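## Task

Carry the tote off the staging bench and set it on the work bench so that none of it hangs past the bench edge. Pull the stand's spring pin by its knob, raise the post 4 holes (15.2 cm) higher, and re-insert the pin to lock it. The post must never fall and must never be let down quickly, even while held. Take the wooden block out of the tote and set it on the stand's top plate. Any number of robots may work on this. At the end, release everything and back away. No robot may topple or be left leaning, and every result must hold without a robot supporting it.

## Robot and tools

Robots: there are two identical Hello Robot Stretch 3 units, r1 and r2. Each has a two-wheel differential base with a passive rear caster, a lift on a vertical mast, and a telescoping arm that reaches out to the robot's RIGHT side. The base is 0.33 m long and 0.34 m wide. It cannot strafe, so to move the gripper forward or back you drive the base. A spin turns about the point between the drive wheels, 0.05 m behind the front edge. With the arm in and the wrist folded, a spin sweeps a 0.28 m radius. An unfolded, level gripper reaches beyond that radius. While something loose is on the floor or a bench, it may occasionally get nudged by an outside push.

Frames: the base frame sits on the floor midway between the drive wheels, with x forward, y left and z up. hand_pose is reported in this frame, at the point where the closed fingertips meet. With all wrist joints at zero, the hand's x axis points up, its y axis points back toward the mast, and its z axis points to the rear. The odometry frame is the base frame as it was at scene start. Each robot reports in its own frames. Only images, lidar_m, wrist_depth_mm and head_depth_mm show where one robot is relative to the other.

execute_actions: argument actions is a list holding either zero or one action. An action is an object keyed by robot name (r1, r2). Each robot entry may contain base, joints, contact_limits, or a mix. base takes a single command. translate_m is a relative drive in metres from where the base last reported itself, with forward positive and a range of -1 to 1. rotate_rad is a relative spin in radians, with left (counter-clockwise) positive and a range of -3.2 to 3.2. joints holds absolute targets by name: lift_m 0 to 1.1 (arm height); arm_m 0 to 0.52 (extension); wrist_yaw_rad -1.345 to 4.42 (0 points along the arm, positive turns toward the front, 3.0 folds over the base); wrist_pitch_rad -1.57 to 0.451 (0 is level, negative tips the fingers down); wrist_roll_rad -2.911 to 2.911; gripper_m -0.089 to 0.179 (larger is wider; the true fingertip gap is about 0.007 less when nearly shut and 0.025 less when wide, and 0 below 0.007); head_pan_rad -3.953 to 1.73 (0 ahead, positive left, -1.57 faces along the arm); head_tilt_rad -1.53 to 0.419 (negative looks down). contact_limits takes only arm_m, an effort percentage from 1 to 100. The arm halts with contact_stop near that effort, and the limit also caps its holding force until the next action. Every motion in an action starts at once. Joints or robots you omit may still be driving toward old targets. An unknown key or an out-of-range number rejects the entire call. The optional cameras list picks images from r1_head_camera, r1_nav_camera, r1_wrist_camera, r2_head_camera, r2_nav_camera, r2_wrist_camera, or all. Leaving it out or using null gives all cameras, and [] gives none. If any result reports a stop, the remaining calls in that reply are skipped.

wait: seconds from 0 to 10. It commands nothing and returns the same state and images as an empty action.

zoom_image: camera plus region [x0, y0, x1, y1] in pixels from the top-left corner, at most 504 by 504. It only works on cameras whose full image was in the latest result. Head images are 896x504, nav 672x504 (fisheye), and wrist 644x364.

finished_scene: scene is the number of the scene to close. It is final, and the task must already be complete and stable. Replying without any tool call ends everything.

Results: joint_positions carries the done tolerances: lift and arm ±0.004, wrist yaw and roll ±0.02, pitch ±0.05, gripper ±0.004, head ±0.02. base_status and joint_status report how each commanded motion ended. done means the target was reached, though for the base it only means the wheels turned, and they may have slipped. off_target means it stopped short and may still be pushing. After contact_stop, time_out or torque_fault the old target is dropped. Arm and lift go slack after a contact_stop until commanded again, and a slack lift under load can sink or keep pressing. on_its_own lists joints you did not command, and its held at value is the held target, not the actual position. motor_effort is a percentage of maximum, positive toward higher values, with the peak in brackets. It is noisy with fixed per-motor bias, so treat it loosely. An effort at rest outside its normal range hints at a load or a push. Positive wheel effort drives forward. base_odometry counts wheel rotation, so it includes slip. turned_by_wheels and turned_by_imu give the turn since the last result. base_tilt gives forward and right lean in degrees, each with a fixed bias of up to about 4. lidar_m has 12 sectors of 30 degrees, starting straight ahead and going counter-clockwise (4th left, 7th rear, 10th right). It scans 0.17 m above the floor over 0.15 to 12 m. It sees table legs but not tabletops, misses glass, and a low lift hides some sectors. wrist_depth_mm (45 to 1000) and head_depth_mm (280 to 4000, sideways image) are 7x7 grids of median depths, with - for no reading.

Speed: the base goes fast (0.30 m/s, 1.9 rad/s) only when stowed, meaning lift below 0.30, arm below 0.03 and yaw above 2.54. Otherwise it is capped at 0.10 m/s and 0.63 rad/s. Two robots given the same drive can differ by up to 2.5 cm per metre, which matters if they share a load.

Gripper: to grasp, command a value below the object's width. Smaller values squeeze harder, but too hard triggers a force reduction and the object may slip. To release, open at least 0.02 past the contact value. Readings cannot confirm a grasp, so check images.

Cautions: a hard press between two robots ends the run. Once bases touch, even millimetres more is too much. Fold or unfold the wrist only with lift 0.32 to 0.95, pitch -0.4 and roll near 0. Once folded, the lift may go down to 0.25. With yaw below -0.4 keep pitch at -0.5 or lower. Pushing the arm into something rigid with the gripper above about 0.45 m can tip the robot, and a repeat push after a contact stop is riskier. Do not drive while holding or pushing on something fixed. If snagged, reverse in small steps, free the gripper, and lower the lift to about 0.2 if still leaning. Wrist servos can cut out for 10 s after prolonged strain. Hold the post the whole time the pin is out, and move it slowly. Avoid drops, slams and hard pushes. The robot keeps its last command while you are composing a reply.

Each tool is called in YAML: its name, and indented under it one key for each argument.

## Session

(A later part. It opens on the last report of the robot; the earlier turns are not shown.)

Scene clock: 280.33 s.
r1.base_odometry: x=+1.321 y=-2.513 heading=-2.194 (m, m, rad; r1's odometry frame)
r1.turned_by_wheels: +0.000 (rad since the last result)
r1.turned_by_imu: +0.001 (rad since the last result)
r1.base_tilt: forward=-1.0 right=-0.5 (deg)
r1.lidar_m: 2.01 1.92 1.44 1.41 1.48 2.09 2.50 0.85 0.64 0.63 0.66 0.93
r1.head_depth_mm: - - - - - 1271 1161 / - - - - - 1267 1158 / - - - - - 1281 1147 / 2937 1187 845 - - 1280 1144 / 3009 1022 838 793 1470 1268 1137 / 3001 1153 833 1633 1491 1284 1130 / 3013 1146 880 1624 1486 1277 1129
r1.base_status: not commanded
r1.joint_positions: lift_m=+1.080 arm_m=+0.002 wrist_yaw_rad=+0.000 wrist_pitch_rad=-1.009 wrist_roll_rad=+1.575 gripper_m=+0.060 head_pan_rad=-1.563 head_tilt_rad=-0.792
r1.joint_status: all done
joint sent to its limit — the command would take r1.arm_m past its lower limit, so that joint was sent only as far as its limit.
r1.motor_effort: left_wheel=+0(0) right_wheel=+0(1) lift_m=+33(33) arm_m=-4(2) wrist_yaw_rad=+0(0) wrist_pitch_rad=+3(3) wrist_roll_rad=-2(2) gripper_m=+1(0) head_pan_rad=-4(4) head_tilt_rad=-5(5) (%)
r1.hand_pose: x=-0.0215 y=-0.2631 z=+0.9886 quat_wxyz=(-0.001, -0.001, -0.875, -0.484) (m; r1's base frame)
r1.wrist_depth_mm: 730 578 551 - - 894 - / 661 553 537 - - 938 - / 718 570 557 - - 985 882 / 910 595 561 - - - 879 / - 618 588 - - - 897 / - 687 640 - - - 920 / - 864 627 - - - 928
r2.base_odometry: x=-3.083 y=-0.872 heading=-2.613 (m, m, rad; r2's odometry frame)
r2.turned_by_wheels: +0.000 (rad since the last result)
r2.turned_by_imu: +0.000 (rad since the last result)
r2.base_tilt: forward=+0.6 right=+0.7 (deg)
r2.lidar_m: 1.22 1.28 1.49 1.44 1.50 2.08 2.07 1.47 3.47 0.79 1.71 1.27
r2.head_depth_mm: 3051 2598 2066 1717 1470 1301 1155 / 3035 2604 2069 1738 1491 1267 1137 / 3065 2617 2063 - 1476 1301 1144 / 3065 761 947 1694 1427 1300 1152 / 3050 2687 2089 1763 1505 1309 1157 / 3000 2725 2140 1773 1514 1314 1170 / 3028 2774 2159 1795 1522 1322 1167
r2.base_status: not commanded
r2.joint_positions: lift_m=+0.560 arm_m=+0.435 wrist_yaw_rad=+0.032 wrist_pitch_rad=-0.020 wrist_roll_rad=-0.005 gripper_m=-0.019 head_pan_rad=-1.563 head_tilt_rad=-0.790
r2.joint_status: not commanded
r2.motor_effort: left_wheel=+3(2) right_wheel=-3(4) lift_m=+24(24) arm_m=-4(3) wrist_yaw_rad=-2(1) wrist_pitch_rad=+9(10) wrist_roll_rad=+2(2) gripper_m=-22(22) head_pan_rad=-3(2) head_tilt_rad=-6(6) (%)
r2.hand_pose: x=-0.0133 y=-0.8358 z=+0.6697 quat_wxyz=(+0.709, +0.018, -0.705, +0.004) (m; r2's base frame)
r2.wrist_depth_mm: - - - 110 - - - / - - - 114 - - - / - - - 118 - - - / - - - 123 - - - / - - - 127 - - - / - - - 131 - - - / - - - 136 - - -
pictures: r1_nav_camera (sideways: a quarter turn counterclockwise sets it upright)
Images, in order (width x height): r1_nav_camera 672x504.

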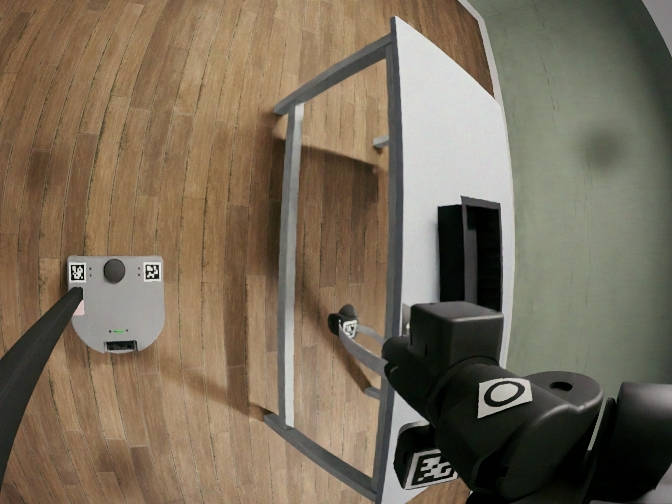

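execute_actions:
  actions:
    - {"r1":{"joints":{"lift_m":0.6,"wrist_roll_rad":0,"wrist_pitch_rad":-0.4}}}
  cameras: []

execute_actions:
  actions:
    - {"r1":{"joints":{"wrist_yaw_rad":3.0}}}
  cameras: []

execute_actions:
  actions:
    - {"r1":{"joints":{"lift_m":0.27}}}
  cameras: []

execute_actions:
  actions:
    - {"r1":{"base":{"translate_m":1.0}}}
  cameras: []

execute_actions:
  actions:
    - {"r1":{"base":{"translate_m":0.62}}}
  cameras: ["r1_nav_camera"]

Scene clock: 286.03 s.
r1.base_odometry: x=+1.321 y=-2.513 heading=-2.194 (m, m, rad; r1's odometry frame)
r1.turned_by_wheels: +0.000 (rad since the last result)
r1.turned_by_imu: +0.001 (rad since the last result)
r1.base_tilt: forward=-1.0 right=-0.4 (deg)
r1.lidar_m: 2.01 1.92 1.45 1.41 1.48 2.09 2.51 0.85 0.64 0.63 0.66 0.93
r1.head_depth_mm: 2889 1244 937 822 1559 1278 1165 / 2933 1226 865 813 1532 1270 1202 / 2954 1208 857 810 1523 1265 1193 / 2950 1195 846 834 1513 1305 - / 2988 1025 836 842 1499 1271 1135 / 2982 1152 833 1637 1496 1279 1131 / 3028 1142 880 1636 1482 1280 1123
r1.base_status: not commanded
r1.joint_positions: lift_m=+0.600 arm_m=+0.002 wrist_yaw_rad=+0.000 wrist_pitch_rad=-0.421 wrist_roll_rad=+0.005 gripper_m=+0.060 head_pan_rad=-1.563 head_tilt_rad=-0.792
r1.joint_status: all done
r1.motor_effort: left_wheel=+0(0) right_wheel=+0(1) lift_m=+22(27) arm_m=-5(4) wrist_yaw_rad=+0(1) wrist_pitch_rad=+7(7) wrist_roll_rad=-2(4) gripper_m=+0(0) head_pan_rad=-4(3) head_tilt_rad=-4(4) (%)
r1.hand_pose: x=-0.0215 y=-0.3712 z=+0.6122 quat_wxyz=(+0.690, +0.148, -0.693, -0.148) (m; r1's base frame)
r1.wrist_depth_mm: 353 347 - - - - - / - - - - - - - / - - - - - - - / - - - - - - - / - - - - - 949 881 / - 965 937 844 813 704 610 / 678 671 768 717 709 678 706
r2.base_odometry: x=-3.083 y=-0.872 heading=-2.613 (m, m, rad; r2's odometry frame)
r2.turned_by_wheels: +0.000 (rad since the last result)
r2.turned_by_imu: -0.001 (rad since the last result)
r2.base_tilt: forward=+0.5 right=+0.7 (deg)
r2.lidar_m: 1.22 1.28 1.49 1.44 1.50 2.08 2.07 1.46 3.48 0.79 1.71 1.27
r2.head_depth_mm: 3041 2620 2080 1710 1478 1297 1154 / 3072 2615 2091 1744 1482 1271 1132 / 3075 2612 2090 - 1490 1296 1150 / 3033 760 945 1695 1431 1306 1153 / 3041 2720 2075 1773 1500 1305 1158 / 3049 2739 2162 1770 1509 1324 1161 / 3026 2778 2172 1797 1524 1324 1168
r2.base_status: not commanded
r2.joint_positions: lift_m=+0.560 arm_m=+0.435 wrist_yaw_rad=+0.032 wrist_pitch_rad=-0.020 wrist_roll_rad=-0.005 gripper_m=-0.019 head_pan_rad=-1.563 head_tilt_rad=-0.790
r2.joint_status: not commanded
r2.motor_effort: left_wheel=+2(2) right_wheel=-3(4) lift_m=+24(24) arm_m=-4(4) wrist_yaw_rad=-2(2) wrist_pitch_rad=+9(10) wrist_roll_rad=+2(2) gripper_m=-22(22) head_pan_rad=-3(2) head_tilt_rad=-6(6) (%)
r2.hand_pose: x=-0.0133 y=-0.8358 z=+0.6697 quat_wxyz=(+0.709, +0.018, -0.705, +0.004) (m; r2's base frame)
r2.wrist_depth_mm: - - - 111 - - - / - - - 114 - - - / - - - 118 - - - / - - - 123 - - - / - - - 128 - - - / - - - 131 - - - / - - - 137 - - -
pictures: none
No camera images: the call's "cameras" was empty. Leave "cameras" out to get every camera's image.

Scene clock: 288.53 s.
r1.base_odometry: x=+1.321 y=-2.513 heading=-2.194 (m, m, rad; r1's odometry frame)
r1.turned_by_wheels: +0.000 (rad since the last result)
r1.turned_by_imu: +0.001 (rad since the last result)
r1.base_tilt: forward=-0.9 right=-0.5 (deg)
r1.lidar_m: 2.01 1.92 1.44 1.41 1.48 2.09 2.51 0.86 0.65 0.63 0.66 0.93
r1.head_depth_mm: 2896 1248 939 822 1542 1273 1158 / 2903 1226 868 817 1531 1267 1195 / 2949 1210 858 808 1525 1285 1194 / 2970 1196 846 834 1516 1277 1186 / 2954 1024 837 843 1499 1270 - / 2994 1156 834 1638 1494 1281 1132 / 3035 1142 881 1624 1491 1279 1117
r1.base_status: not commanded
r1.joint_positions: lift_m=+0.600 arm_m=+0.002 wrist_yaw_rad=+2.997 wrist_pitch_rad=-0.421 wrist_roll_rad=+0.004 gripper_m=+0.060 head_pan_rad=-1.563 head_tilt_rad=-0.792
r1.joint_status: all done
r1.motor_effort: left_wheel=+0(1) right_wheel=+2(1) lift_m=+22(22) arm_m=-4(4) wrist_yaw_rad=+4(5) wrist_pitch_rad=+6(6) wrist_roll_rad=-2(2) gripper_m=+0(0) head_pan_rad=-3(3) head_tilt_rad=-4(4) (%)
r1.hand_pose: x=+0.0111 y=+0.0745 z=+0.6123 quat_wxyz=(+0.198, +0.701, +0.097, +0.678) (m; r1's base frame)
r1.wrist_depth_mm: - - - - - - - / - - - - - - - / - - - - - - - / - - - - - - - / - - - - - 930 860 / - 982 - 887 814 804 772 / 862 836 - 768 747 710 701
r2.base_odometry: x=-3.083 y=-0.872 heading=-2.613 (m, m, rad; r2's odometry frame)
r2.turned_by_wheels: +0.000 (rad since the last result)
r2.turned_by_imu: +0.000 (rad since the last result)
r2.base_tilt: forward=+0.6 right=+0.7 (deg)
r2.lidar_m: 1.22 1.28 1.49 1.44 1.50 2.08 2.07 1.47 3.47 0.79 1.71 1.27
r2.head_depth_mm: 3036 2591 2063 1717 1471 1298 1157 / 3046 2626 2074 1744 1497 1273 1135 / 3042 2628 2069 - 1480 1296 1151 / 3015 760 944 1684 1430 1295 1150 / 3060 2712 2070 1765 1501 1307 1162 / 3019 2723 2147 1778 1505 1310 1167 / 3012 2786 2171 1785 1530 1331 1166
r2.base_status: not commanded
r2.joint_positions: lift_m=+0.560 arm_m=+0.435 wrist_yaw_rad=+0.032 wrist_pitch_rad=-0.020 wrist_roll_rad=-0.005 gripper_m=-0.019 head_pan_rad=-1.563 head_tilt_rad=-0.790
r2.joint_status: not commanded
r2.motor_effort: left_wheel=+2(2) right_wheel=-4(4) lift_m=+25(25) arm_m=-4(3) wrist_yaw_rad=-1(2) wrist_pitch_rad=+9(10) wrist_roll_rad=+2(3) gripper_m=-22(22) head_pan_rad=-4(2) head_tilt_rad=-5(5) (%)
r2.hand_pose: x=-0.0133 y=-0.8358 z=+0.6697 quat_wxyz=(+0.709, +0.018, -0.705, +0.004) (m; r2's base frame)
r2.wrist_depth_mm: - - - 111 - - - / - - - 115 - - - / - - - 118 - - - / - - - 122 - - - / - - - 127 - - - / - - - 131 - - - / - - - 137 - - -
pictures: none
No camera images: the call's "cameras" was empty. Leave "cameras" out to get every camera's image.

Scene clock: 292.37 s.
r1.base_odometry: x=+1.321 y=-2.513 heading=-2.194 (m, m, rad; r1's odometry frame)
r1.turned_by_wheels: +0.000 (rad since the last result)
r1.turned_by_imu: +0.001 (rad since the last result)
r1.base_tilt: forward=-1.0 right=-0.4 (deg)
r1.lidar_m: 2.01 1.92 1.44 1.41 1.48 2.09 2.51 0.85 0.64 0.63 0.66 0.93
r1.head_depth_mm: 2882 1242 936 825 1549 1279 1161 / 2925 1227 868 816 1532 1268 1158 / 2970 1207 857 807 1520 1285 1148 / 2969 1189 844 834 1511 1274 1144 / 2977 1028 840 843 1499 1268 1132 / 2985 1154 834 1645 1491 1282 1135 / 3003 1143 879 1629 1484 1287 1123
r1.base_status: not commanded
r1.joint_positions: lift_m=+0.270 arm_m=+0.002 wrist_yaw_rad=+2.997 wrist_pitch_rad=-0.420 wrist_roll_rad=+0.004 gripper_m=+0.060 head_pan_rad=-1.563 head_tilt_rad=-0.792
r1.joint_status: all done
r1.motor_effort: left_wheel=-1(0) right_wheel=+1(1) lift_m=+22(22) arm_m=-4(4) wrist_yaw_rad=+4(4) wrist_pitch_rad=+6(6) wrist_roll_rad=-1(2) gripper_m=+0(0) head_pan_rad=-3(3) head_tilt_rad=-4(5) (%)
r1.hand_pose: x=+0.0110 y=+0.0746 z=+0.2824 quat_wxyz=(+0.198, +0.701, +0.097, +0.678) (m; r1's base frame)
r1.wrist_depth_mm: - - - - - - - / - - - - - 952 867 / - - 928 856 799 743 705 / 839 798 729 685 650 621 583 / 669 626 - 566 545 509 496 / 558 536 - 502 472 448 434 / 477 483 - - 408 395 382
r2.base_odometry: x=-3.083 y=-0.872 heading=-2.613 (m, m, rad; r2's odometry frame)
r2.turned_by_wheels: +0.000 (rad since the last result)
r2.turned_by_imu: +0.000 (rad since the last result)
r2.base_tilt: forward=+0.5 right=+0.5 (deg)
r2.lidar_m: 1.22 1.28 1.48 1.44 1.50 2.09 2.07 1.47 3.45 0.79 1.71 1.26
r2.head_depth_mm: 3031 2593 2062 1717 1458 1304 1154 / 3076 2615 2069 1753 1501 1269 1137 / 3066 2628 2050 - 1489 1296 1148 / 3043 757 947 1688 1432 1297 1158 / 3030 2689 2099 1766 1513 1314 1153 / 3025 2747 2155 1782 1517 1314 1157 / 3038 2780 2186 1795 1512 1320 1169
r2.base_status: not commanded
r2.joint_positions: lift_m=+0.560 arm_m=+0.435 wrist_yaw_rad=+0.032 wrist_pitch_rad=-0.020 wrist_roll_rad=-0.005 gripper_m=-0.019 head_pan_rad=-1.563 head_tilt_rad=-0.790
r2.joint_status: not commanded
r2.motor_effort: left_wheel=+2(3) right_wheel=-4(4) lift_m=+24(25) arm_m=-4(4) wrist_yaw_rad=-2(1) wrist_pitch_rad=+9(9) wrist_roll_rad=+2(2) gripper_m=-22(22) head_pan_rad=-2(2) head_tilt_rad=-6(6) (%)
r2.hand_pose: x=-0.0133 y=-0.8358 z=+0.6697 quat_wxyz=(+0.709, +0.018, -0.705, +0.004) (m; r2's base frame)
r2.wrist_depth_mm: - - - 110 - - - / - - - 115 - - - / - - - 118 - - - / - - - 123 - - - / - - - 127 - - - / - - - 131 - - - / - - - 137 - - -
pictures: none
No camera images: the call's "cameras" was empty. Leave "cameras" out to get every camera's image.

Scene clock: 297.37 s.
r1.base_odometry: x=+0.737 y=-3.325 heading=-2.194 (m, m, rad; r1's odometry frame)
r1.turned_by_wheels: +0.000 (rad since the last result)
r1.turned_by_imu: +0.003 (rad since the last result)
r1.base_tilt: forward=-0.9 right=-0.3 (deg)
r1.lidar_m: 1.01 1.86 1.40 1.36 1.44 2.04 3.49 0.91 0.70 1.32 3.15 1.38
r1.head_depth_mm: 2933 1245 936 858 1544 1302 1162 / 2951 2758 1512 1788 1238 1292 1153 / 2968 2971 2250 1766 1527 1308 1147 / 2996 2928 2213 1803 1514 1294 1146 / 3007 2879 2212 1801 1493 1301 1138 / 3066 2879 2178 1775 1492 1287 1132 / 3077 2782 2155 1756 1480 1278 1128
r1.base_status: done
r1.joint_positions: lift_m=+0.270 arm_m=+0.002 wrist_yaw_rad=+2.998 wrist_pitch_rad=-0.420 wrist_roll_rad=+0.004 gripper_m=+0.060 head_pan_rad=-1.563 head_tilt_rad=-0.792
r1.joint_status: not commanded
r1.motor_effort: left_wheel=-1(6) right_wheel=+1(9) lift_m=+22(22) arm_m=-4(4) wrist_yaw_rad=+3(3) wrist_pitch_rad=+6(6) wrist_roll_rad=-1(1) gripper_m=+0(0) head_pan_rad=-3(3) head_tilt_rad=-4(4) (%)
r1.hand_pose: x=+0.0109 y=+0.0746 z=+0.2824 quat_wxyz=(+0.197, +0.701, +0.097, +0.678) (m; r1's base frame)
r1.wrist_depth_mm: - - - - - - - / - - - - - 960 882 / - - 920 870 799 734 703 / 830 784 709 677 637 606 560 / 669 633 - 569 542 524 496 / 552 526 - 510 461 453 431 / 476 476 - - 415 401 383
r2.base_odometry: x=-3.083 y=-0.872 heading=-2.613 (m, m, rad; r2's odometry frame)
r2.turned_by_wheels: +0.000 (rad since the last result)
r2.turned_by_imu: +0.000 (rad since the last result)
r2.base_tilt: forward=+0.5 right=+0.7 (deg)
r2.lidar_m: 1.22 1.28 1.49 1.44 1.50 2.08 1.07 1.47 3.47 0.79 1.70 1.27
r2.head_depth_mm: 3021 2584 2063 1711 1470 1299 1151 / 3051 2599 2072 1746 1492 1269 1132 / 3041 2648 2070 - 1486 1304 1146 / 3059 759 944 1695 1423 1311 1156 / 3078 2719 2075 1758 1506 1308 1154 / 3020 2744 2146 1777 1520 1315 1165 / 3033 2736 2183 1789 1519 1319 1165
r2.base_status: not commanded
r2.joint_positions: lift_m=+0.560 arm_m=+0.435 wrist_yaw_rad=+0.032 wrist_pitch_rad=-0.020 wrist_roll_rad=-0.005 gripper_m=-0.019 head_pan_rad=-1.563 head_tilt_rad=-0.790
r2.joint_status: not commanded
r2.motor_effort: left_wheel=+3(3) right_wheel=-3(4) lift_m=+24(24) arm_m=-3(3) wrist_yaw_rad=-2(1) wrist_pitch_rad=+9(10) wrist_roll_rad=+2(2) gripper_m=-22(22) head_pan_rad=-2(3) head_tilt_rad=-6(5) (%)
r2.hand_pose: x=-0.0133 y=-0.8358 z=+0.6697 quat_wxyz=(+0.709, +0.018, -0.705, +0.004) (m; r2's base frame)
r2.wrist_depth_mm: - - - 111 - - - / - - - 115 - - - / - - - 118 - - - / - - - 123 - - - / - - - 127 - - - / - - - 130 - - - / - - - 137 - - -
pictures: none
No camera images: the call's "cameras" was empty. Leave "cameras" out to get every camera's image.

Scene clock: 301.17 s.
r1.base_odometry: x=+0.375 y=-3.829 heading=-2.194 (m, m, rad; r1's odometry frame)
r1.turned_by_wheels: +0.000 (rad since the last result)
r1.turned_by_imu: +0.002 (rad since the last result)
r1.base_tilt: forward=-1.0 right=-0.5 (deg)
r1.lidar_m: 0.40 1.79 1.37 1.34 1.41 1.99 2.34 1.09 1.57 3.40 1.00 0.47
r1.head_depth_mm: 2952 3042 2309 1840 1544 1329 1164 / 2997 3016 2278 1840 1541 1323 1156 / 3002 2956 2245 1817 1520 1312 1150 / 3049 2914 2220 1792 1511 1303 1147 / 3022 2891 2203 1787 1502 1296 1137 / 3048 2865 2178 1773 1492 1287 1133 / 3060 2796 2170 1674 1456 1281 1125
r1.base_status: done
r1.joint_positions: lift_m=+0.270 arm_m=+0.002 wrist_yaw_rad=+2.998 wrist_pitch_rad=-0.420 wrist_roll_rad=+0.004 gripper_m=+0.060 head_pan_rad=-1.563 head_tilt_rad=-0.792
r1.joint_status: not commanded
r1.motor_effort: left_wheel=-1(7) right_wheel=+1(9) lift_m=+22(22) arm_m=-4(4) wrist_yaw_rad=+3(2) wrist_pitch_rad=+6(6) wrist_roll_rad=-1(1) gripper_m=+0(0) head_pan_rad=-2(3) head_tilt_rad=-4(5) (%)
r1.hand_pose: x=+0.0108 y=+0.0746 z=+0.2824 quat_wxyz=(+0.197, +0.701, +0.097, +0.678) (m; r1's base frame)
r1.wrist_depth_mm: - - - - - - - / - - - - - 979 888 / - - 922 861 802 744 700 / 817 759 741 680 653 621 574 / 674 624 - 569 550 522 491 / 565 538 - 513 471 447 433 / 477 482 - - 410 392 383
r2.base_odometry: x=-3.083 y=-0.872 heading=-2.613 (m, m, rad; r2's odometry frame)
r2.turned_by_wheels: +0.000 (rad since the last result)
r2.turned_by_imu: +0.000 (rad since the last result)
r2.base_tilt: forward=+0.6 right=+0.5 (deg)
r2.lidar_m: 1.23 1.28 1.49 1.44 1.50 0.47 0.46 1.47 3.47 0.79 1.71 1.27
r2.head_depth_mm: 3047 2611 2065 1717 1462 1303 1156 / 3062 2599 2075 1751 1490 1266 1132 / 3053 2628 2079 - 1481 1297 1148 / 3061 759 945 1696 1423 1304 1153 / 3049 2708 2092 1765 1513 1307 1157 / 3037 2698 2146 1788 1516 1320 1164 / 3007 2761 2171 1793 1515 1323 1165
r2.base_status: not commanded
r2.joint_positions: lift_m=+0.560 arm_m=+0.435 wrist_yaw_rad=+0.032 wrist_pitch_rad=-0.020 wrist_roll_rad=-0.005 gripper_m=-0.019 head_pan_rad=-1.563 head_tilt_rad=-0.790
r2.joint_status: not commanded
r2.motor_effort: left_wheel=+2(3) right_wheel=-4(4) lift_m=+24(25) arm_m=-3(3) wrist_yaw_rad=-2(2) wrist_pitch_rad=+10(9) wrist_roll_rad=+2(2) gripper_m=-22(22) head_pan_rad=-2(2) head_tilt_rad=-6(7) (%)
r2.hand_pose: x=-0.0133 y=-0.8358 z=+0.6697 quat_wxyz=(+0.709, +0.018, -0.705, +0.004) (m; r2's base frame)
r2.wrist_depth_mm: - - - 111 - - - / - - - 115 - - - / - - - 118 - - - / - - - 123 - - - / - - - 127 - - - / - - - 131 - - - / - - - 137 - - -
pictures: r1_nav_camera (sideways: a quarter turn counterclockwise sets it upright)
Images, in order (width x height): r1_nav_camera 672x504.

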